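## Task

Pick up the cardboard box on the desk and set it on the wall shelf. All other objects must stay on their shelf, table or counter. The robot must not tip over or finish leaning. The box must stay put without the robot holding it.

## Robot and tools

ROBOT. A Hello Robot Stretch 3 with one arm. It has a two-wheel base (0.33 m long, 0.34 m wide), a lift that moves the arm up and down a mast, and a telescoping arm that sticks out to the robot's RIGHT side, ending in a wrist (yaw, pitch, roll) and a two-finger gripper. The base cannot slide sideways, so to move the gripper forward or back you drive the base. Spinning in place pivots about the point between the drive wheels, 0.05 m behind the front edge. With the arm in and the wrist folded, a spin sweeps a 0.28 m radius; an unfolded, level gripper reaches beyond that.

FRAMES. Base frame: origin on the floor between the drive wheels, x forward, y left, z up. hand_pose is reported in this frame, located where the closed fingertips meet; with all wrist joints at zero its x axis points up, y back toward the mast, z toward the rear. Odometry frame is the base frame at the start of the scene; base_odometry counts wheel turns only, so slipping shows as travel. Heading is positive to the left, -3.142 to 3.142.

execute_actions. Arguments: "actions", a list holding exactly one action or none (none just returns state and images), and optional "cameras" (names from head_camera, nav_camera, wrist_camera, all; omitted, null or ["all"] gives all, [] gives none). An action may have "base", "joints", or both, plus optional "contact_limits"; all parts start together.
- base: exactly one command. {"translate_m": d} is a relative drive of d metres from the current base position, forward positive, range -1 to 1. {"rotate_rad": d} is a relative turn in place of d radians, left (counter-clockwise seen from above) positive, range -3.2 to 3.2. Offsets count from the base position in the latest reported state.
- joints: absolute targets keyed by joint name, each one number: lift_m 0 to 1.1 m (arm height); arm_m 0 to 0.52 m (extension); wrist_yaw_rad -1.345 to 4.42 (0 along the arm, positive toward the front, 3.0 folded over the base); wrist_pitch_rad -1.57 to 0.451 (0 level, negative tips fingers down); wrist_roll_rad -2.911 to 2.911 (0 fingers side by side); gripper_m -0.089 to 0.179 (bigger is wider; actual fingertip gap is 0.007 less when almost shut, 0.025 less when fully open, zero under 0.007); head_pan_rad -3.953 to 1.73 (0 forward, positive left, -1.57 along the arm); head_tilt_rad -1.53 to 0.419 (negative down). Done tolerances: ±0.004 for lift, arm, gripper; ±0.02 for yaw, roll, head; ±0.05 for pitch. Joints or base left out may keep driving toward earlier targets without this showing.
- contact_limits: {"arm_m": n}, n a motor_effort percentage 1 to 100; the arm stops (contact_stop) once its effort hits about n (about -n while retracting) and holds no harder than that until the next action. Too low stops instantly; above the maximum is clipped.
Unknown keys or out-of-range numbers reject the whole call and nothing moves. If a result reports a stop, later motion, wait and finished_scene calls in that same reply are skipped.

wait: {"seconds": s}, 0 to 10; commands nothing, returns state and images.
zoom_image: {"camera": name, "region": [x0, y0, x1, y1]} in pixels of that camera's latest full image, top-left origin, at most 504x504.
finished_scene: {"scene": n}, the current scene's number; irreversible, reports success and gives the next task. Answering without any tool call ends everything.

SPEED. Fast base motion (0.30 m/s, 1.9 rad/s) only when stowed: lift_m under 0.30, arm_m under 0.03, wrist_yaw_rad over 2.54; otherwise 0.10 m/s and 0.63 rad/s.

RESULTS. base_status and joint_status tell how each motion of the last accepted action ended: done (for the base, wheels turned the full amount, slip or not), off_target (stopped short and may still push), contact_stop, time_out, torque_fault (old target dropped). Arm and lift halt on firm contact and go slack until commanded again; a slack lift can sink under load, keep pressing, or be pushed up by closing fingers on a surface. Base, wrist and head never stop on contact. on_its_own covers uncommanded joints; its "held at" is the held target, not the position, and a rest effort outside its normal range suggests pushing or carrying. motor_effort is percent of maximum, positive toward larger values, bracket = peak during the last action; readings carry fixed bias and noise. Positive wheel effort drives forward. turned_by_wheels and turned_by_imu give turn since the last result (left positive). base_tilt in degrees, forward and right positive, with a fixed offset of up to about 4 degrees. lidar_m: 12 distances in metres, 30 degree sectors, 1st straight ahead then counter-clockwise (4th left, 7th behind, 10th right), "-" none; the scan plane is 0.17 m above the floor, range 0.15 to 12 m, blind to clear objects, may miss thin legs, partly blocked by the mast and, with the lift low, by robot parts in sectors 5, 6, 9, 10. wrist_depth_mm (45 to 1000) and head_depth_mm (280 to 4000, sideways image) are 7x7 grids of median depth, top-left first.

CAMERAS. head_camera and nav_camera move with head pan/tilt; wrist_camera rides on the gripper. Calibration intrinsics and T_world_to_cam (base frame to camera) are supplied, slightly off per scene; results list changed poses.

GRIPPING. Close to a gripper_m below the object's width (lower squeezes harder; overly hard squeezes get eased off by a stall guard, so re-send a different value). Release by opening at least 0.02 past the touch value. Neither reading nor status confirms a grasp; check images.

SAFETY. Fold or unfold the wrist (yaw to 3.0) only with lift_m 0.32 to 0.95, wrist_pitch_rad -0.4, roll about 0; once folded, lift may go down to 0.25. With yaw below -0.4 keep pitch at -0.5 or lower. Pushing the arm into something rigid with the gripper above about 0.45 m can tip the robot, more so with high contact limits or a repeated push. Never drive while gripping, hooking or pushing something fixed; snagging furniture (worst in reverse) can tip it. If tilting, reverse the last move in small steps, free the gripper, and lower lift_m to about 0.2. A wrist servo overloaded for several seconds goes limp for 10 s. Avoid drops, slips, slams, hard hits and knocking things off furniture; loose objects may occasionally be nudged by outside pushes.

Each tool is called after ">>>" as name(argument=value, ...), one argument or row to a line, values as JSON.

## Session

>>> execute_actions(
  actions=[
    {"joints":{"head_pan_rad":1.5,"head_tilt_rad":-0.3}},
  ],
  cameras=["nav_camera"],
)

>>> execute_actions(
  actions=[
    {"joints":{"head_pan_rad":0}},
  ],
  cameras=["nav_camera"],
)

>>> execute_actions(
  actions=[
    {"joints":{"head_pan_rad":-1.6}},
  ],
  cameras=["nav_camera"],
)

>>> execute_actions(
  actions=[
    {"joints":{"head_pan_rad":-3.2}},
  ],
  cameras=["nav_camera"],
)

Scene clock: 1.33 s.
base_odometry: x=+0.000 y=+0.000 heading=+0.000 (m, m, rad; odometry frame)
turned_by_wheels: +0.000 (rad since the last result)
turned_by_imu: +0.000 (rad since the last result)
base_tilt: forward=-1.2 right=+2.4 (deg)
lidar_m: 1.49 1.88 1.57 1.59 1.81 2.66 2.54 2.57 2.17 2.17 1.75 1.92
head_depth_mm: 1324 1373 1438 1505 1581 1656 1630 / 1356 1419 1476 1544 1613 1700 1620 / 1385 1444 1513 1581 1663 1756 1633 / 1403 1466 1543 1620 1697 1783 1633 / 1434 1498 1565 1645 1735 1820 1621 / 1459 1525 1603 1680 1769 1867 1638 / 1484 1555 1631 1723 1812 1901 1618
base_status: not commanded
joint_positions: lift_m=+0.445 arm_m=+0.001 wrist_yaw_rad=+3.128 wrist_pitch_rad=-0.394 wrist_roll_rad=-0.003 gripper_m=+0.037 head_pan_rad=+1.493 head_tilt_rad=-0.296
joint_status: all done
motor_effort: left_wheel=+1(1) right_wheel=+0(0) lift_m=+25(25) arm_m=+0(0) wrist_yaw_rad=+0(1) wrist_pitch_rad=+5(5) wrist_roll_rad=+0(0) gripper_m=+0(0) head_pan_rad=+2(27) head_tilt_rad=-2(22) (%)
hand_pose: x=-0.0182 y=+0.0810 z=+0.4634 quat_wxyz=(+0.143, +0.693, +0.134, +0.694) (m; base frame)
wrist_depth_mm: - - - - - - - / - - - - - - - / - - - - - - - / 957 - - - - - - / 793 806 - 833 856 847 868 / 673 675 - 690 726 718 719 / 578 579 594 604 607 619 617
pictures: nav_camera (sideways: a quarter turn counterclockwise sets it upright)
camera_calibration (this result's frames):
nav_camera: T_world_to_cam=[[0.0466475, 0.307148, 0.950518, -1.19602], [0.995304, -0.0950921, -0.0181175, 0.0696949], [0.084822, 0.946899, -0.310141, 0.358957], [0, 0, 0, 1]] pos_world=[-0.0440239, 0.0340854, 1.24942]
Images, in order (width x height): nav_camera 672x504.

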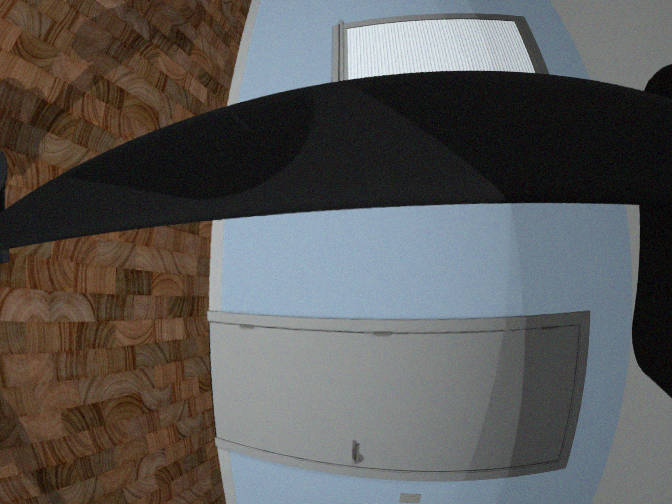

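Scene clock: 2.67 s.
base_odometry: x=+0.000 y=+0.000 heading=+0.000 (m, m, rad; odometry frame)
turned_by_wheels: +0.000 (rad since the last result)
turned_by_imu: +0.000 (rad since the last result)
base_tilt: forward=-1.3 right=+2.5 (deg)
lidar_m: 1.48 1.88 1.57 1.59 1.81 2.65 2.54 2.57 2.17 2.17 1.75 1.91
head_depth_mm: 1602 1674 1741 1811 1340 1964 1625 / 1643 1709 1785 1854 1335 2002 1626 / 1675 1753 1832 1897 1420 1911 1580 / 1730 1808 1887 1978 1512 2098 1626 / 1775 1859 1947 2038 2153 2102 1633 / 1816 1916 2005 2116 2222 2095 1628 / 1876 1959 2065 2167 2279 2093 1623
base_status: not commanded
joint_positions: lift_m=+0.445 arm_m=+0.001 wrist_yaw_rad=+3.128 wrist_pitch_rad=-0.394 wrist_roll_rad=-0.003 gripper_m=+0.037 head_pan_rad=+0.007 head_tilt_rad=-0.296
joint_status: all done
motor_effort: left_wheel=+1(0) right_wheel=-1(1) lift_m=+25(25) arm_m=+0(0) wrist_yaw_rad=+0(0) wrist_pitch_rad=+5(6) wrist_roll_rad=+0(0) gripper_m=+0(0) head_pan_rad=-3(24) head_tilt_rad=-1(2) (%)
hand_pose: x=-0.0182 y=+0.0810 z=+0.4634 quat_wxyz=(+0.143, +0.693, +0.134, +0.694) (m; base frame)
wrist_depth_mm: - - - - - - - / - - - - - - - / - - - - - - - / 948 - - - - - - / 796 797 - 819 844 851 869 / 672 683 - 698 724 719 720 / 581 583 592 606 615 610 630
pictures: nav_camera (sideways: a quarter turn counterclockwise sets it upright)
camera_calibration (this result's frames):
nav_camera: T_world_to_cam=[[0.310133, -0.0203176, 0.950476, -1.19757], [-0.00998018, -0.999786, -0.0181152, 0.0758241], [0.950641, -0.00386779, -0.31027, 0.353843], [0, 0, 0, 1]] pos_world=[0.0357855, 0.0528447, 1.24942]
Images, in order (width x height): nav_camera 672x504.

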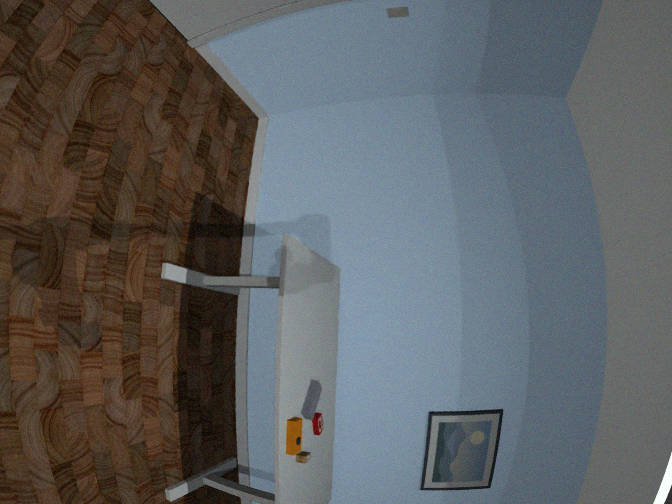

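Scene clock: 4.07 s.
base_odometry: x=+0.000 y=+0.000 heading=+0.000 (m, m, rad; odometry frame)
turned_by_wheels: +0.000 (rad since the last result)
turned_by_imu: +0.000 (rad since the last result)
base_tilt: forward=-1.3 right=+2.3 (deg)
lidar_m: 1.49 1.88 1.57 1.59 1.81 2.65 2.54 2.58 2.17 2.17 1.75 1.91
head_depth_mm: 1835 1899 1985 2073 2167 2099 1624 / 1870 1942 2041 2119 2223 2105 1625 / 1912 1990 2074 2175 2281 2103 1625 / 1954 2051 2140 2233 2369 2094 1626 / 2006 2090 2194 2298 2401 2098 1631 / 2042 2148 2251 2357 2493 2105 1623 / 2101 2195 2308 2427 2552 2100 1618
base_status: not commanded
joint_positions: lift_m=+0.445 arm_m=+0.001 wrist_yaw_rad=+3.128 wrist_pitch_rad=-0.394 wrist_roll_rad=-0.003 gripper_m=+0.037 head_pan_rad=-1.593 head_tilt_rad=-0.296
joint_status: all done
motor_effort: left_wheel=+1(0) right_wheel=-1(1) lift_m=+25(25) arm_m=+0(0) wrist_yaw_rad=+0(0) wrist_pitch_rad=+5(5) wrist_roll_rad=+0(0) gripper_m=+0(1) head_pan_rad=-2(24) head_tilt_rad=-2(2) (%)
hand_pose: x=-0.0182 y=+0.0810 z=+0.4634 quat_wxyz=(+0.143, +0.693, +0.134, +0.694) (m; base frame)
wrist_depth_mm: - - - - - - - / - - - - - - - / - - - - - - - / 965 - - - - - - / 801 807 - 810 859 851 870 / 675 683 - 698 730 710 734 / 583 591 599 608 617 624 628
pictures: nav_camera (sideways: a quarter turn counterclockwise sets it upright)
camera_calibration (this result's frames):
nav_camera: T_world_to_cam=[[-0.0293662, -0.309449, 0.950463, -1.19548], [-0.999068, 0.0391718, -0.0181145, 0.0818566], [-0.0316259, -0.950109, -0.310311, 0.359888], [0, 0, 0, 1]] pos_world=[0.0580554, -0.0312137, 1.24942]
Images, in order (width x height): nav_camera 672x504.

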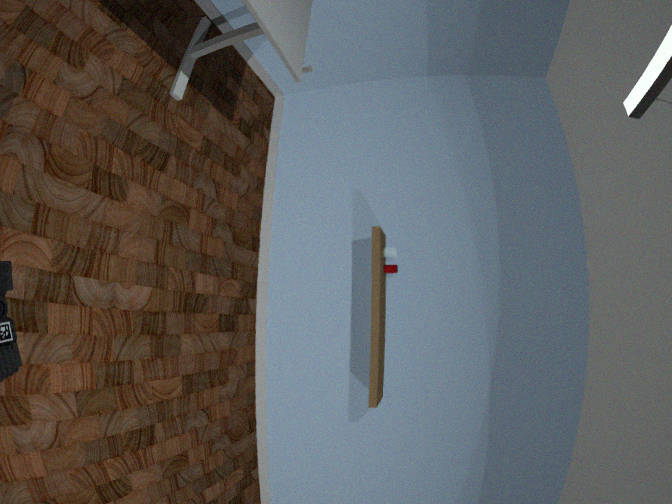

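Scene clock: 5.47 s.
base_odometry: x=+0.000 y=+0.000 heading=+0.000 (m, m, rad; odometry frame)
turned_by_wheels: +0.000 (rad since the last result)
turned_by_imu: +0.000 (rad since the last result)
base_tilt: forward=-1.4 right=+2.4 (deg)
lidar_m: 1.49 1.88 1.56 1.59 1.81 2.65 2.53 2.57 2.17 2.16 1.75 1.91
head_depth_mm: 2361 2471 2563 2676 2706 2095 1627 / 2432 2522 2637 2755 2746 2091 1630 / 2505 2609 2734 2835 2932 2103 1636 / 2556 2644 2789 2927 2946 2090 1622 / 2609 2717 2828 2901 2784 2097 1626 / 2664 2767 2899 3025 2873 2107 1629 / 2715 2831 2949 3009 2950 2095 1622
base_status: not commanded
joint_positions: lift_m=+0.445 arm_m=+0.001 wrist_yaw_rad=+3.128 wrist_pitch_rad=-0.394 wrist_roll_rad=-0.003 gripper_m=+0.037 head_pan_rad=-3.193 head_tilt_rad=-0.296
joint_status: all done
motor_effort: left_wheel=+1(1) right_wheel=+0(1) lift_m=+25(25) arm_m=+0(0) wrist_yaw_rad=+1(1) wrist_pitch_rad=+5(5) wrist_roll_rad=+0(0) gripper_m=+0(0) head_pan_rad=-3(26) head_tilt_rad=-1(1) (%)
hand_pose: x=-0.0182 y=+0.0810 z=+0.4634 quat_wxyz=(+0.143, +0.693, +0.134, +0.694) (m; base frame)
wrist_depth_mm: - - - - - - - / - - - - - - - / - - - - - - - / 979 - - - - - - / 782 802 - 817 848 865 869 / 662 682 - 693 737 715 733 / 579 585 599 602 611 613 625
pictures: nav_camera (sideways: a quarter turn counterclockwise sets it upright)
camera_calibration (this result's frames):
nav_camera: T_world_to_cam=[[-0.308491, 0.0383909, 0.950452, -1.19376], [0.0683276, 0.997498, -0.0181139, 0.0753447], [-0.94877, 0.0593542, -0.310342, 0.365523], [0, 0, 0, 1]] pos_world=[-0.0266157, -0.0510219, 1.24942]
Images, in order (width x height): nav_camera 672x504.

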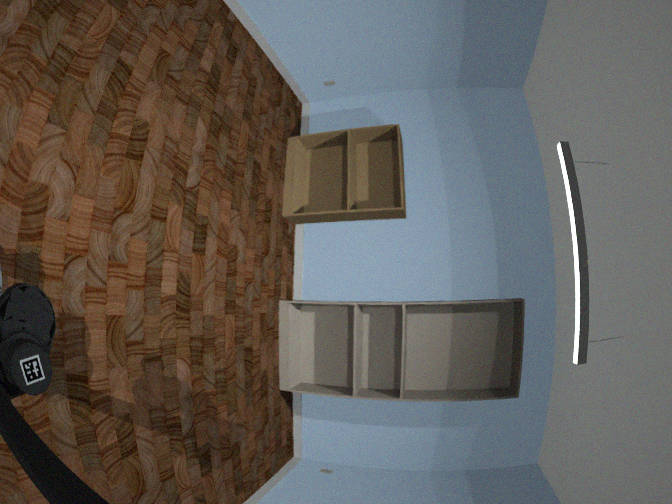

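>>> execute_actions(
  actions=[
    {"base":{"rotate_rad":-0.98},"joints":{"lift_m":0.28,"head_pan_rad":-1.6,"head_tilt_rad":-0.7}},
  ],
  cameras=[],
)

>>> execute_actions(
  actions=[
    {"base":{"translate_m":0.88}},
  ],
  cameras=[],
)

>>> execute_actions(
  actions=[
    {"base":{"rotate_rad":2.32},"joints":{"lift_m":0.8}},
  ],
  cameras=[],
)

>>> execute_actions(
  actions=[
    {"joints":{"wrist_yaw_rad":0,"gripper_m":0.1}},
  ],
)

Scene clock: 9.93 s.
base_odometry: x=+0.000 y=+0.000 heading=-0.980 (m, m, rad; odometry frame)
turned_by_wheels: -0.980 (rad since the last result)
turned_by_imu: -0.980 (rad since the last result)
base_tilt: forward=-1.3 right=+2.5 (deg)
lidar_m: 1.75 1.91 1.49 1.79 1.56 1.59 1.88 2.54 2.65 2.46 2.17 2.17
head_depth_mm: 2709 2929 2698 2065 1677 1412 1217 / 2949 3261 2701 2067 1684 1415 1214 / 2777 3086 2720 2070 1688 1415 1215 / 2532 2820 2730 2077 1688 1421 1220 / 2334 2572 2688 2102 1687 1422 1220 / 2189 2364 2537 2089 1693 1420 1221 / 2022 2198 2381 2095 1689 1423 1219
base_status: done
joint_positions: lift_m=+0.280 arm_m=+0.001 wrist_yaw_rad=+3.128 wrist_pitch_rad=-0.395 wrist_roll_rad=-0.003 gripper_m=+0.037 head_pan_rad=-1.607 head_tilt_rad=-0.692
joint_status: all done
motor_effort: left_wheel=+1(7) right_wheel=-2(6) lift_m=+20(22) arm_m=+0(0) wrist_yaw_rad=+0(0) wrist_pitch_rad=+6(6) wrist_roll_rad=+0(0) gripper_m=-1(0) head_pan_rad=+2(24) head_tilt_rad=-3(28) (%)
hand_pose: x=-0.0182 y=+0.0809 z=+0.2981 quat_wxyz=(+0.144, +0.693, +0.135, +0.693) (m; base frame)
wrist_depth_mm: - - - - - - - / - - - - - - - / 885 908 - 935 997 - - / 688 710 - 736 743 766 778 / 574 581 - 593 612 615 622 / 481 500 - 520 524 520 515 / 429 - - - 436 444 442
pictures: none
No camera images: the call's "cameras" was empty. Leave "cameras" out to get every camera's image.

Scene clock: 14.70 s.
base_odometry: x=+0.490 y=-0.731 heading=-0.980 (m, m, rad; odometry frame)
turned_by_wheels: +0.000 (rad since the last result)
turned_by_imu: +0.005 (rad since the last result)
base_tilt: forward=-1.3 right=+2.3 (deg)
lidar_m: 0.91 0.89 1.27 1.15 2.18 2.18 2.60 3.22 2.98 1.78 1.57 1.57
head_depth_mm: 2450 2809 2690 2075 1677 1405 1214 / 2194 2502 2625 2071 1679 1411 1216 / 2006 2253 2499 2082 1675 1416 1217 / 1808 2027 2267 2080 1692 1422 1219 / 1641 1861 2056 2088 1690 1420 1221 / 1550 1711 1886 2010 1690 1422 1221 / 1446 1578 1735 1896 1698 1424 1221
base_status: done
joint_positions: lift_m=+0.280 arm_m=+0.001 wrist_yaw_rad=+3.128 wrist_pitch_rad=-0.395 wrist_roll_rad=-0.003 gripper_m=+0.037 head_pan_rad=-1.607 head_tilt_rad=-0.692
joint_status: not commanded
motor_effort: left_wheel=+1(8) right_wheel=-2(4) lift_m=+20(20) arm_m=+0(0) wrist_yaw_rad=+0(0) wrist_pitch_rad=+6(6) wrist_roll_rad=+0(0) gripper_m=+0(0) head_pan_rad=+2(2) head_tilt_rad=-3(3) (%)
hand_pose: x=-0.0182 y=+0.0809 z=+0.2981 quat_wxyz=(+0.144, +0.693, +0.135, +0.693) (m; base frame)
wrist_depth_mm: - - - - - - 939 / - - - - - - - / 909 899 - 948 976 - 981 / 696 698 - 727 743 768 775 / 571 575 - 589 612 608 624 / 482 500 - 515 522 516 522 / 425 - - - 435 444 448
pictures: none
No camera images: the call's "cameras" was empty. Leave "cameras" out to get every camera's image.

Scene clock: 20.27 s.
base_odometry: x=+0.490 y=-0.731 heading=+1.340 (m, m, rad; odometry frame)
turned_by_wheels: +2.320 (rad since the last result)
turned_by_imu: +2.322 (rad since the last result)
base_tilt: forward=-1.5 right=+2.6 (deg)
lidar_m: 2.17 2.28 3.12 3.18 2.22 1.62 1.57 1.63 0.89 1.27 1.15 1.18
head_depth_mm: 1078 1200 1207 920 745 1321 1252 / 1083 1201 1207 922 748 1381 1267 / 1080 1200 1217 924 750 1373 1251 / 1080 1196 1213 928 751 1383 1265 / 1082 1204 1216 928 730 1384 1268 / 1085 1199 1226 902 729 1385 1230 / 1081 1200 1226 900 735 1384 1225
base_status: done
joint_positions: lift_m=+0.800 arm_m=+0.001 wrist_yaw_rad=+3.128 wrist_pitch_rad=-0.395 wrist_roll_rad=-0.003 gripper_m=+0.037 head_pan_rad=-1.607 head_tilt_rad=-0.692
joint_status: all done
motor_effort: left_wheel=-1(5) right_wheel=+1(5) lift_m=+30(32) arm_m=+0(1) wrist_yaw_rad=+0(1) wrist_pitch_rad=+6(6) wrist_roll_rad=+0(0) gripper_m=+1(0) head_pan_rad=+3(2) head_tilt_rad=-3(3) (%)
hand_pose: x=-0.0182 y=+0.0809 z=+0.8175 quat_wxyz=(+0.144, +0.693, +0.135, +0.693) (m; base frame)
wrist_depth_mm: - - - - - - - / - - - - - - - / - - - - - - - / - - - - - - - / - - - - - - - / - - - - - - - / 949 945 968 984 967 - -
pictures: none
No camera images: the call's "cameras" was empty. Leave "cameras" out to get every camera's image.

Scene clock: 22.83 s.
base_odometry: x=+0.490 y=-0.731 heading=+1.340 (m, m, rad; odometry frame)
turned_by_wheels: +0.000 (rad since the last result)
turned_by_imu: +0.000 (rad since the last result)
base_tilt: forward=-1.4 right=+2.4 (deg)
lidar_m: 2.17 2.27 3.12 3.19 2.22 1.63 1.57 1.62 0.89 1.27 1.16 1.18
head_depth_mm: 1080 1198 1206 920 747 1316 1256 / 1077 1200 1206 921 749 1375 1273 / 1078 1202 1210 925 749 1444 - / 1084 1202 1214 928 751 1384 1195 / 1082 1199 1222 929 731 1389 1219 / 1081 1202 1225 902 728 1386 1222 / 1082 1200 1226 901 735 1388 1221
base_status: not commanded
joint_positions: lift_m=+0.800 arm_m=+0.001 wrist_yaw_rad=+0.002 wrist_pitch_rad=-0.395 wrist_roll_rad=-0.002 gripper_m=+0.100 head_pan_rad=-1.607 head_tilt_rad=-0.692
joint_status: all done
motor_effort: left_wheel=-1(0) right_wheel=+1(1) lift_m=+30(30) arm_m=-1(0) wrist_yaw_rad=-1(4) wrist_pitch_rad=+6(6) wrist_roll_rad=+0(0) gripper_m=+0(83) head_pan_rad=+2(2) head_tilt_rad=-3(3) (%)
hand_pose: x=-0.0210 y=-0.3735 z=+0.8175 quat_wxyz=(+0.695, +0.140, -0.692, -0.138) (m; base frame)
wrist_depth_mm: 901 887 917 911 924 910 906 / 650 621 625 721 738 764 - / 458 464 485 473 512 532 543 / 347 339 346 382 391 396 408 / 307 308 306 310 321 320 326 / - - - - - - - / 946 926 931 971 957 - -
pictures: head_camera (sideways: a quarter turn clockwise sets it upright), nav_camera (sideways: a quarter turn counterclockwise sets it upright), wrist_camera
camera_calibration (this result's frames):
head_camera: T_world_to_cam=[[0.0151069, 0.617035, -0.786791, 1.04301], [0.999588, 0.00987331, 0.0269359, -0.0346053], [0.0243886, -0.786874, -0.616632, 0.760765], [0, 0, 0, 1]] pos_world=[0.000280312, -0.0446062, 1.29068]
nav_camera: T_world_to_cam=[[-0.0460946, -0.651262, 0.757452, -0.943655], [-0.998211, 0.0589321, -0.0100759, 0.0713786], [-0.0380762, -0.756562, -0.652813, 0.805576], [0, 0, 0, 1]] pos_world=[0.0584268, -0.00930459, 1.24138]
wrist_camera: T_world_to_cam=[[-0.998634, 0.0151905, 0.0499996, -0.0694537], [-0.0324241, 0.570231, -0.820845, 0.907179], [-0.0409803, -0.821344, -0.568959, 0.321214], [0, 0, 0, 1]] pos_world=[-0.0267809, -0.252419, 0.930883]
Images, in order (width x height): head_camera 896x504, nav_camera 672x504, wrist_camera 644x364.

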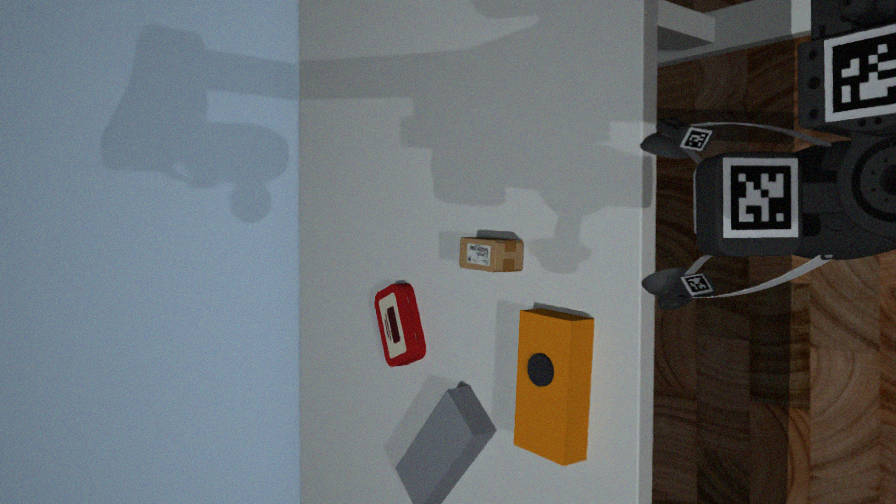

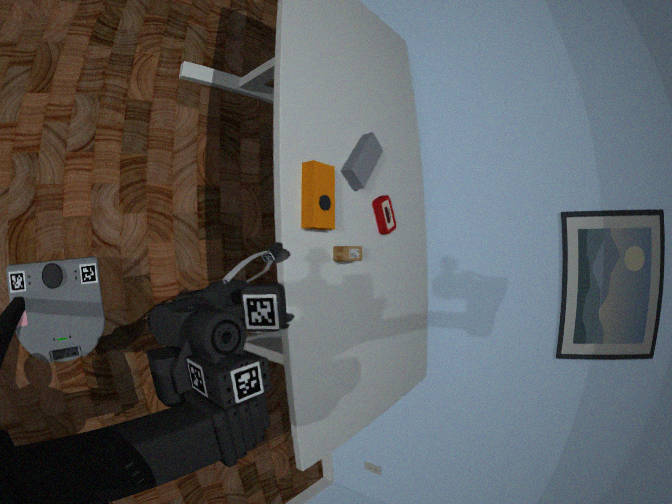

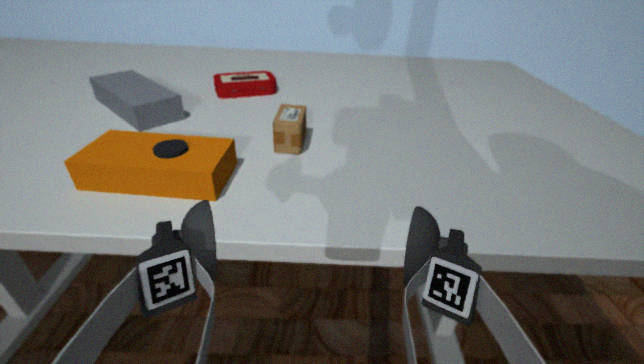

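>>> execute_actions(
  actions=[
    {"base":{"translate_m":0.03},"joints":{"arm_m":0.29,"gripper_m":0.075,"lift_m":0.785}},
  ],
  cameras=["head_camera","wrist_camera"],
)

Scene clock: 26.83 s.
base_odometry: x=+0.497 y=-0.702 heading=+1.340 (m, m, rad; odometry frame)
turned_by_wheels: +0.000 (rad since the last result)
turned_by_imu: +0.000 (rad since the last result)
base_tilt: forward=-1.3 right=+2.4 (deg)
lidar_m: 2.14 2.24 3.08 3.18 2.27 1.66 1.60 1.65 0.90 1.27 1.13 1.81
head_depth_mm: 1079 1203 1200 937 777 - - / 1077 1199 1202 989 709 1376 1212 / 1083 1196 1214 - 709 1380 1215 / 1079 1202 1219 985 731 1385 1220 / 1079 1200 1217 931 724 1381 1223 / 1079 1202 1220 871 727 1383 1220 / 1079 1204 1229 902 753 1386 1224
base_status: done
joint_positions: lift_m=+0.785 arm_m=+0.290 wrist_yaw_rad=+0.001 wrist_pitch_rad=-0.396 wrist_roll_rad=-0.002 gripper_m=+0.075 head_pan_rad=-1.607 head_tilt_rad=-0.692
joint_status: all done
motor_effort: left_wheel=+0(3) right_wheel=+1(4) lift_m=+20(29) arm_m=+4(5) wrist_yaw_rad=-1(2) wrist_pitch_rad=+6(6) wrist_roll_rad=+0(0) gripper_m=+0(80) head_pan_rad=+3(2) head_tilt_rad=-3(3) (%)
hand_pose: x=-0.0213 y=-0.6619 z=+0.8030 quat_wxyz=(+0.694, +0.140, -0.692, -0.139) (m; base frame)
wrist_depth_mm: 649 656 661 659 662 659 670 / 598 618 635 655 701 691 707 / 426 438 395 466 478 489 503 / 297 339 347 352 362 370 377 / 244 278 288 288 306 296 303 / 233 238 233 201 235 250 252 / 201 203 205 179 211 215 217
pictures: head_camera (sideways: a quarter turn clockwise sets it upright), wrist_camera
camera_calibration (this result's frames):
head_camera: T_world_to_cam=[[0.015107, 0.617035, -0.786791, 1.04301], [0.999588, 0.00987331, 0.0269359, -0.0346053], [0.0243886, -0.786874, -0.616632, 0.760766], [0, 0, 0, 1]] pos_world=[0.000280312, -0.0446062, 1.29068]
wrist_camera: T_world_to_cam=[[-0.998611, 0.0165855, 0.0500024, -0.0637469], [-0.0316232, 0.570404, -0.820755, 1.05977], [-0.0421342, -0.821197, -0.569088, 0.0763032], [0, 0, 0, 1]] pos_world=[-0.02693, -0.540783, 0.916426]
Images, in order (width x height): head_camera 896x504, wrist_camera 644x364.

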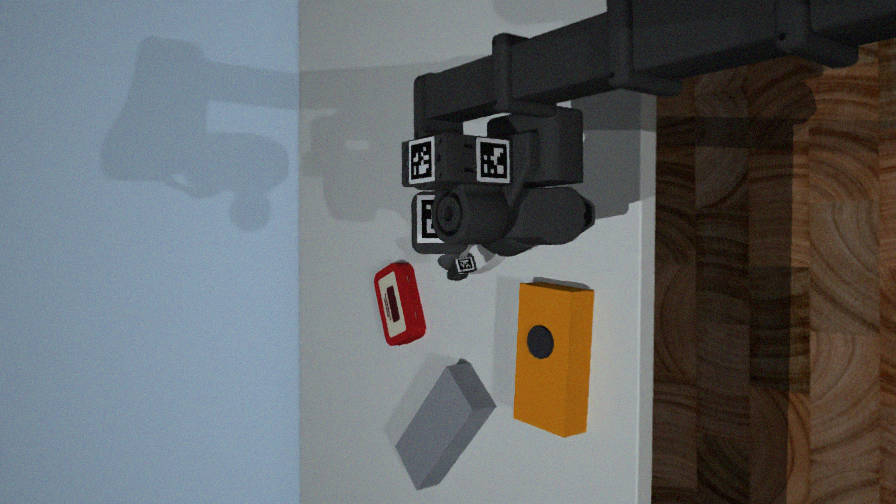

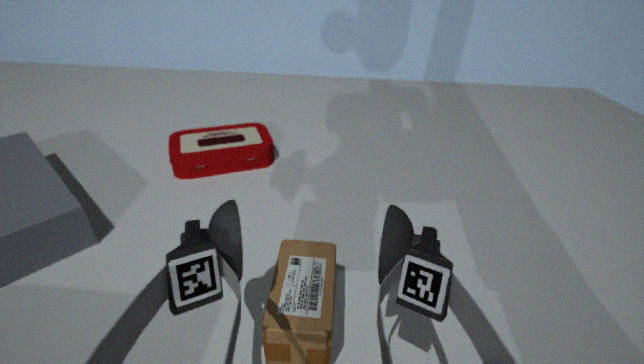

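>>> execute_actions(
  actions=[
    {"joints":{"lift_m":0.727,"arm_m":0.3,"wrist_yaw_rad":0.02}},
  ],
  cameras=["wrist_camera"],
)

>>> execute_actions(
  actions=[
    {"joints":{"gripper_m":-0.02}},
  ],
  cameras=[],
)

>>> execute_actions(
  actions=[
    {"joints":{"lift_m":0.79}},
  ],
  cameras=["wrist_camera"],
)

Scene clock: 29.07 s.
base_odometry: x=+0.497 y=-0.702 heading=+1.340 (m, m, rad; odometry frame)
turned_by_wheels: +0.000 (rad since the last result)
turned_by_imu: +0.000 (rad since the last result)
base_tilt: forward=-1.4 right=+2.4 (deg)
lidar_m: 2.14 2.25 3.08 3.19 2.27 1.66 1.60 1.66 0.91 1.27 1.14 1.81
head_depth_mm: 1076 1200 1205 921 756 1289 - / 1074 1199 1207 953 - 1364 1214 / 1078 1200 1209 959 - 1381 1214 / 1081 1199 1215 960 730 1383 1219 / 1079 1205 1217 931 723 1391 1219 / 1078 1200 1219 872 728 1390 1223 / 1080 1201 1227 908 756 1389 1227
base_status: not commanded
joint_positions: lift_m=+0.727 arm_m=+0.300 wrist_yaw_rad=+0.018 wrist_pitch_rad=-0.396 wrist_roll_rad=-0.002 gripper_m=+0.075 head_pan_rad=-1.607 head_tilt_rad=-0.692
joint_status: all done
motor_effort: left_wheel=+0(2) right_wheel=+1(0) lift_m=+20(20) arm_m=+4(4) wrist_yaw_rad=+2(3) wrist_pitch_rad=+6(6) wrist_roll_rad=+0(0) gripper_m=+0(0) head_pan_rad=+2(2) head_tilt_rad=-3(3) (%)
hand_pose: x=-0.0175 y=-0.6718 z=+0.7450 quat_wxyz=(+0.696, +0.145, -0.691, -0.133) (m; base frame)
wrist_depth_mm: 642 643 637 649 650 650 643 / 422 439 454 470 486 508 539 / 304 309 311 329 336 348 359 / 219 242 249 232 259 263 269 / 196 198 206 142 216 213 215 / 166 170 161 131 169 178 180 / 144 145 147 145 150 153 154
pictures: wrist_camera
camera_calibration (this result's frames):
wrist_camera: T_world_to_cam=[[-0.998749, -0.000108978, 0.0500025, -0.0681078], [-0.0411533, 0.569796, -0.820755, 1.0174], [-0.0284018, -0.821786, -0.569088, 0.0351169], [0, 0, 0, 1]] pos_world=[-0.0251558, -0.550859, 0.858426]
Images, in order (width x height): wrist_camera 644x364.

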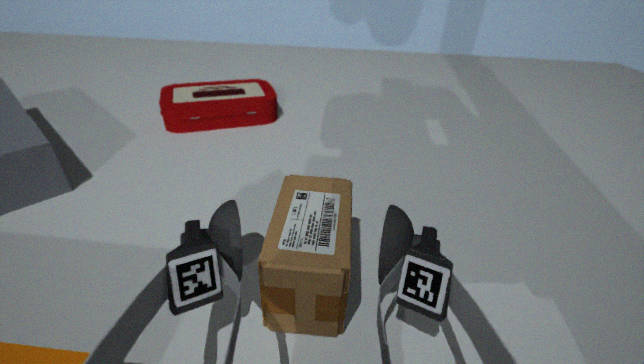

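Scene clock: 30.50 s.
base_odometry: x=+0.497 y=-0.702 heading=+1.340 (m, m, rad; odometry frame)
turned_by_wheels: +0.000 (rad since the last result)
turned_by_imu: +0.000 (rad since the last result)
base_tilt: forward=-1.2 right=+2.5 (deg)
lidar_m: 2.14 2.24 3.07 3.17 2.26 1.66 1.60 1.66 0.91 1.27 1.14 1.80
head_depth_mm: 1077 1199 1206 921 756 1294 - / 1079 1204 1207 954 - 1367 1216 / 1081 1200 1210 959 - 1387 1216 / 1079 1199 1216 960 740 1382 1222 / 1081 1199 1217 930 725 1385 1222 / 1078 1200 1225 874 727 1383 1221 / 1085 1201 1227 903 753 1384 1226
base_status: not commanded
joint_positions: lift_m=+0.727 arm_m=+0.300 wrist_yaw_rad=+0.018 wrist_pitch_rad=-0.396 wrist_roll_rad=-0.002 gripper_m=-0.019 head_pan_rad=-1.607 head_tilt_rad=-0.692
joint_status: all done
motor_effort: left_wheel=-1(1) right_wheel=+1(1) lift_m=+20(20) arm_m=+4(3) wrist_yaw_rad=+1(2) wrist_pitch_rad=+6(7) wrist_roll_rad=+0(0) gripper_m=-21(97) head_pan_rad=+2(2) head_tilt_rad=-3(3) (%)
hand_pose: x=-0.0174 y=-0.6717 z=+0.7448 quat_wxyz=(+0.696, +0.146, -0.691, -0.133) (m; base frame)
wrist_depth_mm: 630 639 637 644 646 644 640 / 421 437 453 471 493 500 526 / 304 307 309 327 336 347 357 / 219 242 246 238 257 262 268 / 195 198 200 139 214 212 214 / 165 167 - 127 181 177 179 / 143 144 147 143 149 153 154
pictures: none
No camera images: the call's "cameras" was empty. Leave "cameras" out to get every camera's image.

Scene clock: 31.90 s.
base_odometry: x=+0.497 y=-0.702 heading=+1.340 (m, m, rad; odometry frame)
turned_by_wheels: +0.000 (rad since the last result)
turned_by_imu: +0.000 (rad since the last result)
base_tilt: forward=-1.2 right=+2.4 (deg)
lidar_m: 2.14 2.24 3.08 3.16 2.27 1.66 1.60 1.66 0.91 1.27 1.13 1.80
head_depth_mm: 1079 1204 1202 937 787 - - / 1078 1196 1207 - 718 1378 1213 / 1081 1201 1208 - 708 1388 1216 / 1081 1198 1214 961 730 1386 1216 / 1080 1198 1214 928 725 1387 1222 / 1079 1200 1226 872 727 1384 1222 / 1081 1201 1229 902 754 1387 1219
base_status: not commanded
joint_positions: lift_m=+0.790 arm_m=+0.300 wrist_yaw_rad=+0.018 wrist_pitch_rad=-0.398 wrist_roll_rad=-0.002 gripper_m=-0.019 head_pan_rad=-1.607 head_tilt_rad=-0.692
joint_status: all done
motor_effort: left_wheel=+0(1) right_wheel=+1(1) lift_m=+30(31) arm_m=+4(4) wrist_yaw_rad=+2(2) wrist_pitch_rad=+7(6) wrist_roll_rad=+0(0) gripper_m=-20(21) head_pan_rad=+2(2) head_tilt_rad=-3(3) (%)
hand_pose: x=-0.0174 y=-0.6716 z=+0.8070 quat_wxyz=(+0.695, +0.146, -0.691, -0.134) (m; base frame)
wrist_depth_mm: 656 648 644 646 646 650 644 / 609 624 643 685 678 687 690 / 438 446 455 470 478 494 507 / 301 345 340 340 367 376 384 / 241 284 288 140 309 302 309 / 237 241 - 127 260 253 257 / 206 208 212 203 214 219 220
pictures: wrist_camera
camera_calibration (this result's frames):
wrist_camera: T_world_to_cam=[[-0.998747, -0.000481396, 0.0500365, -0.0714271], [-0.0413387, 0.571385, -0.81964, 1.06832], [-0.0281955, -0.820682, -0.570689, 0.0726319], [0, 0, 0, 1]] pos_world=[-0.0251269, -0.550846, 0.920659]
Images, in order (width x height): wrist_camera 644x364.

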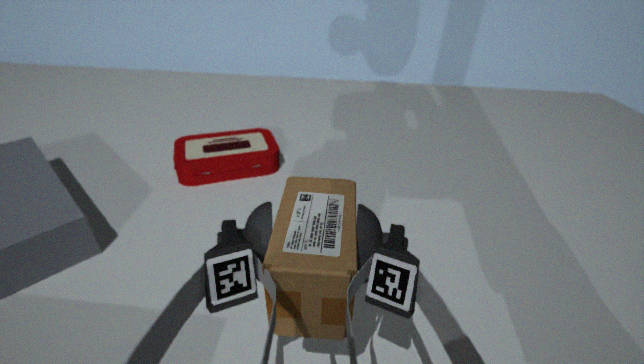

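>>> execute_actions(
  actions=[
    {"base":{"rotate_rad":-0.41},"joints":{"lift_m":0.9,"arm_m":0.1}},
  ],
  cameras=[],
)

>>> execute_actions(
  actions=[
    {"base":{"translate_m":-0.9},"joints":{"lift_m":1.02,"head_tilt_rad":-0.45}},
  ],
  cameras=[],
)

>>> execute_actions(
  actions=[
    {"base":{"rotate_rad":-1.55}},
  ],
)

Scene clock: 35.47 s.
base_odometry: x=+0.497 y=-0.702 heading=+0.930 (m, m, rad; odometry frame)
turned_by_wheels: -0.410 (rad since the last result)
turned_by_imu: -0.410 (rad since the last result)
base_tilt: forward=-1.2 right=+2.4 (deg)
lidar_m: 2.05 2.14 2.33 3.19 3.32 2.04 1.62 1.60 1.63 0.91 1.27 1.14
head_depth_mm: 1340 1504 1718 1908 - - 1214 / 1279 1431 1608 992 - - 1214 / 1228 1365 1211 990 - - 1218 / 1181 1304 1213 959 751 1388 1224 / 1133 1251 1217 929 752 1388 1215 / 1093 1199 1221 930 751 1360 1222 / 1053 1156 1218 937 754 1327 1227
base_status: done
joint_positions: lift_m=+0.900 arm_m=+0.100 wrist_yaw_rad=+0.019 wrist_pitch_rad=-0.398 wrist_roll_rad=-0.002 gripper_m=-0.019 head_pan_rad=-1.607 head_tilt_rad=-0.692
joint_status: all done
motor_effort: left_wheel=+2(5) right_wheel=-2(6) lift_m=+30(32) arm_m=-3(3) wrist_yaw_rad=+1(2) wrist_pitch_rad=+7(7) wrist_roll_rad=+0(0) gripper_m=-20(20) head_pan_rad=+2(2) head_tilt_rad=-3(3) (%)
hand_pose: x=-0.0172 y=-0.4721 z=+0.9169 quat_wxyz=(+0.696, +0.147, -0.691, -0.133) (m; base frame)
wrist_depth_mm: 711 774 847 933 - - - / 763 806 896 - - - - / 671 682 706 721 - - - / 502 529 544 526 562 - - / 428 435 442 139 474 466 - / 364 370 - 127 399 415 - / 316 322 322 318 - - -
pictures: none
No camera images: the call's "cameras" was empty. Leave "cameras" out to get every camera's image.

Scene clock: 45.40 s.
base_odometry: x=-0.041 y=-1.423 heading=+0.930 (m, m, rad; odometry frame)
turned_by_wheels: +0.000 (rad since the last result)
turned_by_imu: -0.002 (rad since the last result)
base_tilt: forward=-1.5 right=+2.4 (deg)
lidar_m: 1.99 2.96 3.19 2.88 2.14 1.00 0.79 0.78 0.84 1.25 1.21 1.75
head_depth_mm: 1018 1067 1101 - - - 1328 / 1170 1231 1332 - - 1560 1397 / 1375 1454 1547 - - - 1413 / 1507 1607 1742 1826 - 1704 1405 / 1448 1545 1666 1792 1935 1715 1404 / 1394 1488 1593 1711 1842 1723 1404 / 1344 1437 1527 1643 1771 1712 1406
base_status: done
joint_positions: lift_m=+1.020 arm_m=+0.100 wrist_yaw_rad=+0.019 wrist_pitch_rad=-0.398 wrist_roll_rad=-0.002 gripper_m=-0.019 head_pan_rad=-1.607 head_tilt_rad=-0.458
joint_status: all done
motor_effort: left_wheel=+2(3) right_wheel=-2(5) lift_m=+30(30) arm_m=-4(4) wrist_yaw_rad=+1(1) wrist_pitch_rad=+7(7) wrist_roll_rad=+0(0) gripper_m=-20(20) head_pan_rad=+2(2) head_tilt_rad=+4(23) (%)
hand_pose: x=-0.0172 y=-0.4720 z=+1.0369 quat_wxyz=(+0.696, +0.147, -0.691, -0.133) (m; base frame)
wrist_depth_mm: 981 - - - 894 647 510 / - - - - 904 657 519 / - - - - 984 683 530 / - - - - - 713 547 / - - - 140 - 725 566 / - - - 127 986 755 580 / - - - - - 782 594
pictures: none
No camera images: the call's "cameras" was empty. Leave "cameras" out to get every camera's image.

Scene clock: 48.80 s.
base_odometry: x=-0.041 y=-1.423 heading=-0.620 (m, m, rad; odometry frame)
turned_by_wheels: -1.550 (rad since the last result)
turned_by_imu: -1.552 (rad since the last result)
base_tilt: forward=-1.3 right=+2.4 (deg)
lidar_m: 1.28 1.21 1.77 1.99 2.98 3.21 2.88 2.05 0.98 0.78 0.78 0.84
head_depth_mm: 781 848 896 - - - 1350 / 751 808 863 - - 1209 1302 / 722 773 837 - - - 1236 / 695 743 801 828 - 1031 1151 / 669 715 769 794 617 984 1082 / 646 689 737 776 590 931 1026 / 624 663 709 745 591 888 973
base_status: done
joint_positions: lift_m=+1.020 arm_m=+0.100 wrist_yaw_rad=+0.019 wrist_pitch_rad=-0.398 wrist_roll_rad=-0.002 gripper_m=-0.019 head_pan_rad=-1.607 head_tilt_rad=-0.458
joint_status: not commanded
motor_effort: left_wheel=+2(5) right_wheel=-2(4) lift_m=+30(30) arm_m=-4(4) wrist_yaw_rad=+1(1) wrist_pitch_rad=+7(7) wrist_roll_rad=+0(0) gripper_m=-20(21) head_pan_rad=+2(3) head_tilt_rad=+3(4) (%)
hand_pose: x=-0.0172 y=-0.4720 z=+1.0369 quat_wxyz=(+0.696, +0.147, -0.691, -0.133) (m; base frame)
wrist_depth_mm: 345 374 411 451 501 568 650 / 371 399 439 485 553 612 731 / 392 410 441 449 459 475 488 / 326 333 338 328 352 380 445 / 268 272 276 140 353 962 - / 234 248 - 127 943 - - / 563 627 732 855 - - -
pictures: head_camera (sideways: a quarter turn clockwise sets it upright), nav_camera (sideways: a quarter turn counterclockwise sets it upright), wrist_camera
camera_calibration (this result's frames):
head_camera: T_world_to_cam=[[0.00787415, 0.417796, -0.908507, 1.20178], [0.999767, 0.0149565, 0.0155432, -0.0197808], [0.0200819, -0.908418, -0.417581, 0.501808], [0, 0, 0, 1]] pos_world=[0.000235981, -0.04595, 1.30167]
nav_camera: T_world_to_cam=[[-0.039069, -0.457864, 0.888163, -1.11412], [-0.998323, 0.0558818, -0.0151067, 0.0779328], [-0.0427153, -0.887264, -0.45928, 0.553815], [0, 0, 0, 1]] pos_world=[0.0579309, -0.0230904, 1.24505]
wrist_camera: T_world_to_cam=[[-0.998746, -0.00154439, 0.0500437, -0.0831081], [-0.0419356, 0.571856, -0.819282, 1.14254], [-0.0273525, -0.820353, -0.571203, 0.368285], [0, 0, 0, 1]] pos_world=[-0.0250174, -0.35137, 1.15058]
Images, in order (width x height): head_camera 896x504, nav_camera 672x504, wrist_camera 644x364.

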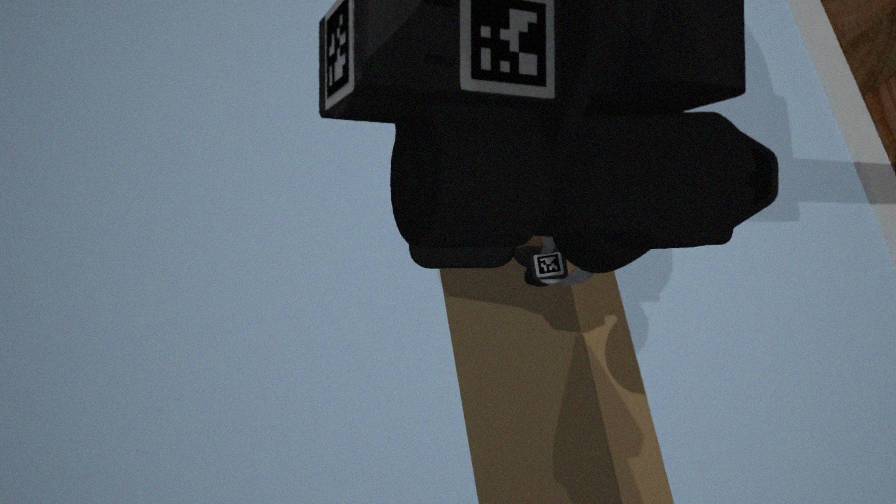

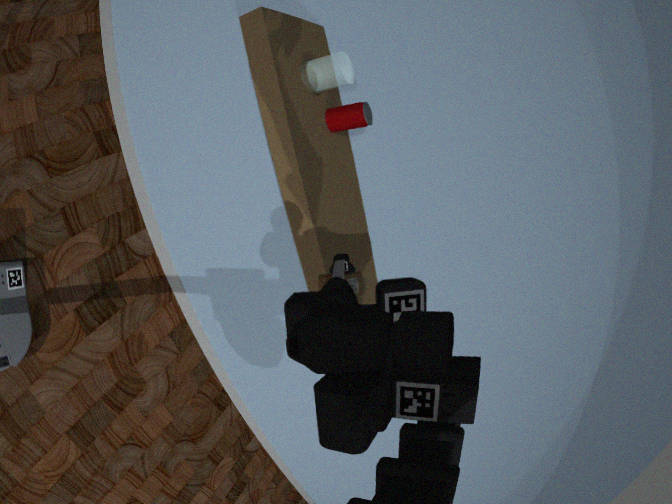

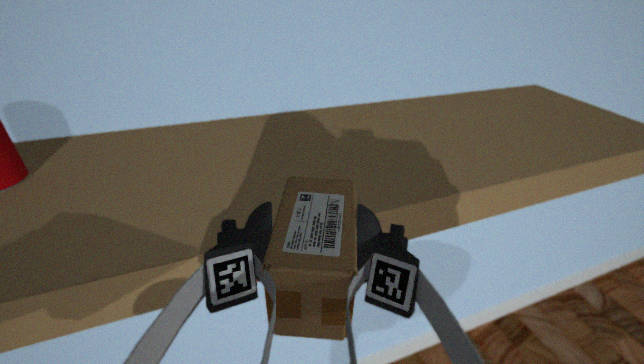

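Clearance: 74/86×0.063≈0.054.

>>> execute_actions(
  actions=[
    {"joints":{"arm_m":0.33,"lift_m":0.99}},
  ],
  cameras=[],
)

>>> execute_actions(
  actions=[
    {"joints":{"lift_m":0.969}},
  ],
  cameras=[],
)

>>> execute_actions(
  actions=[
    {"joints":{"gripper_m":0.08}},
  ],
  cameras=[],
)

>>> execute_actions(
  actions=[
    {"joints":{"arm_m":0.24,"lift_m":1.0}},
  ],
  cameras=["wrist_camera"],
)

Scene clock: 53.20 s.
base_odometry: x=-0.041 y=-1.423 heading=-0.620 (m, m, rad; odometry frame)
turned_by_wheels: +0.000 (rad since the last result)
turned_by_imu: +0.000 (rad since the last result)
base_tilt: forward=-1.3 right=+2.5 (deg)
lidar_m: 1.28 1.22 1.77 1.99 2.98 3.23 2.88 2.05 0.98 0.79 0.78 0.84
head_depth_mm: 783 845 901 - 1119 1248 1351 / 750 809 862 742 1042 1171 1297 / 720 775 812 - 672 1101 1221 / 695 744 794 803 642 1035 1149 / 670 716 768 795 615 984 1082 / 646 689 737 776 591 931 1023 / 624 664 709 746 591 886 974
base_status: not commanded
joint_positions: lift_m=+0.990 arm_m=+0.330 wrist_yaw_rad=+0.019 wrist_pitch_rad=-0.398 wrist_roll_rad=-0.002 gripper_m=-0.019 head_pan_rad=-1.607 head_tilt_rad=-0.458
joint_status: all done
motor_effort: left_wheel=+2(2) right_wheel=-2(2) lift_m=+20(27) arm_m=+4(5) wrist_yaw_rad=+1(1) wrist_pitch_rad=+7(7) wrist_roll_rad=+0(0) gripper_m=-20(20) head_pan_rad=+2(2) head_tilt_rad=+4(4) (%)
hand_pose: x=-0.0172 y=-0.7015 z=+1.0074 quat_wxyz=(+0.696, +0.147, -0.691, -0.133) (m; base frame)
wrist_depth_mm: 188 202 220 242 269 303 349 / 201 215 239 264 299 338 396 / 216 235 260 292 332 373 410 / 233 253 274 276 298 304 310 / 226 229 233 140 250 247 250 / 193 196 - 127 210 207 209 / 167 169 171 164 174 178 179
pictures: none
No camera images: the call's "cameras" was empty. Leave "cameras" out to get every camera's image.

Scene clock: 54.13 s.
base_odometry: x=-0.041 y=-1.423 heading=-0.620 (m, m, rad; odometry frame)
turned_by_wheels: +0.000 (rad since the last result)
turned_by_imu: +0.000 (rad since the last result)
base_tilt: forward=-1.4 right=+2.5 (deg)
lidar_m: 1.28 1.21 1.77 1.99 2.98 3.23 2.89 2.05 0.98 0.78 0.78 0.84
head_depth_mm: 781 846 911 - 1126 1245 1350 / 751 810 863 - 1038 1163 1305 / 721 775 822 - 672 1095 1224 / 694 746 797 829 627 1036 1150 / 670 716 767 795 615 983 1082 / 646 688 739 776 591 933 1026 / 623 664 708 745 590 889 970
base_status: not commanded
joint_positions: lift_m=+0.969 arm_m=+0.330 wrist_yaw_rad=+0.019 wrist_pitch_rad=-0.398 wrist_roll_rad=-0.002 gripper_m=-0.019 head_pan_rad=-1.607 head_tilt_rad=-0.458
joint_status: all done
motor_effort: left_wheel=+2(2) right_wheel=-2(2) lift_m=+20(21) arm_m=+4(3) wrist_yaw_rad=+1(1) wrist_pitch_rad=+7(7) wrist_roll_rad=+0(0) gripper_m=-20(20) head_pan_rad=+3(2) head_tilt_rad=+4(4) (%)
hand_pose: x=-0.0172 y=-0.7015 z=+0.9864 quat_wxyz=(+0.696, +0.147, -0.691, -0.133) (m; base frame)
wrist_depth_mm: 188 201 221 243 270 303 348 / 201 217 237 265 298 340 395 / 216 234 260 292 322 349 366 / 229 242 250 242 261 267 271 / 199 202 204 140 218 215 218 / 168 171 - 127 184 180 183 / 146 148 149 144 152 156 156
pictures: none
No camera images: the call's "cameras" was empty. Leave "cameras" out to get every camera's image.

Scene clock: 55.63 s.
base_odometry: x=-0.041 y=-1.423 heading=-0.620 (m, m, rad; odometry frame)
turned_by_wheels: +0.000 (rad since the last result)
turned_by_imu: +0.000 (rad since the last result)
base_tilt: forward=-1.3 right=+2.4 (deg)
lidar_m: 1.28 1.21 1.76 1.99 2.98 3.25 2.88 2.05 0.98 0.78 0.78 0.84
head_depth_mm: 783 844 909 - 1125 1242 1345 / 750 809 862 - 1041 1164 1305 / 722 774 820 - 671 1099 1230 / 695 745 794 829 627 1035 1146 / 669 715 769 793 615 981 1084 / 646 688 736 775 590 932 1023 / 623 665 709 747 590 888 970
base_status: not commanded
joint_positions: lift_m=+0.969 arm_m=+0.330 wrist_yaw_rad=+0.019 wrist_pitch_rad=-0.398 wrist_roll_rad=-0.002 gripper_m=+0.080 head_pan_rad=-1.607 head_tilt_rad=-0.458
joint_status: all done
motor_effort: left_wheel=+2(2) right_wheel=-2(2) lift_m=+20(20) arm_m=+3(4) wrist_yaw_rad=+0(1) wrist_pitch_rad=+7(7) wrist_roll_rad=+0(0) gripper_m=+0(80) head_pan_rad=+2(1) head_tilt_rad=+4(3) (%)
hand_pose: x=-0.0172 y=-0.7015 z=+0.9864 quat_wxyz=(+0.696, +0.147, -0.691, -0.133) (m; base frame)
wrist_depth_mm: 188 201 220 243 270 304 348 / 201 215 239 265 298 343 394 / 215 235 260 288 319 350 361 / 229 240 251 253 262 267 272 / 199 202 208 146 220 216 218 / 168 173 166 131 171 182 183 / 146 148 149 146 153 156 157
pictures: none
No camera images: the call's "cameras" was empty. Leave "cameras" out to get every camera's image.

Scene clock: 57.53 s.
base_odometry: x=-0.041 y=-1.423 heading=-0.620 (m, m, rad; odometry frame)
turned_by_wheels: +0.000 (rad since the last result)
turned_by_imu: +0.000 (rad since the last result)
base_tilt: forward=-1.4 right=+2.5 (deg)
lidar_m: 1.28 1.21 1.76 1.99 2.97 3.23 2.89 2.05 0.98 0.78 0.78 0.84
head_depth_mm: 782 847 896 740 1117 1245 1350 / 752 807 854 - 1065 1162 1303 / 720 776 819 - 1011 1097 1229 / 694 746 797 832 638 1036 1149 / 669 714 768 800 616 981 1082 / 645 689 736 777 590 934 1026 / 624 665 710 746 592 888 971
base_status: not commanded
joint_positions: lift_m=+1.000 arm_m=+0.240 wrist_yaw_rad=+0.019 wrist_pitch_rad=-0.398 wrist_roll_rad=-0.002 gripper_m=+0.080 head_pan_rad=-1.607 head_tilt_rad=-0.458
joint_status: all done
motor_effort: left_wheel=+2(2) right_wheel=-2(2) lift_m=+30(32) arm_m=-4(3) wrist_yaw_rad=+1(1) wrist_pitch_rad=+7(7) wrist_roll_rad=+0(0) gripper_m=-1(0) head_pan_rad=+2(2) head_tilt_rad=+4(4) (%)
hand_pose: x=-0.0172 y=-0.6120 z=+1.0168 quat_wxyz=(+0.696, +0.147, -0.691, -0.133) (m; base frame)
wrist_depth_mm: 251 269 292 321 359 405 463 / 267 289 318 353 397 456 530 / 287 312 347 379 410 428 439 / 296 299 304 256 316 325 331 / 240 244 252 235 267 261 264 / 204 209 206 211 206 220 251 / 177 180 181 182 191 247 -
pictures: wrist_camera
camera_calibration (this result's frames):
wrist_camera: T_world_to_cam=[[-0.998746, -0.00155629, 0.050048, -0.0823338], [-0.0419393, 0.572054, -0.819143, 1.20615], [-0.0273553, -0.820214, -0.571402, 0.242296], [0, 0, 0, 1]] pos_world=[-0.0250174, -0.491374, 1.13057]
Images, in order (width x height): wrist_camera 644x364.

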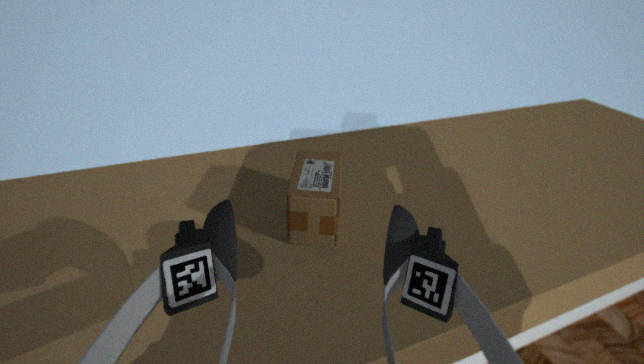

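>>> finished_scene(
  scene=2,
)

The scene is finished: the task was done.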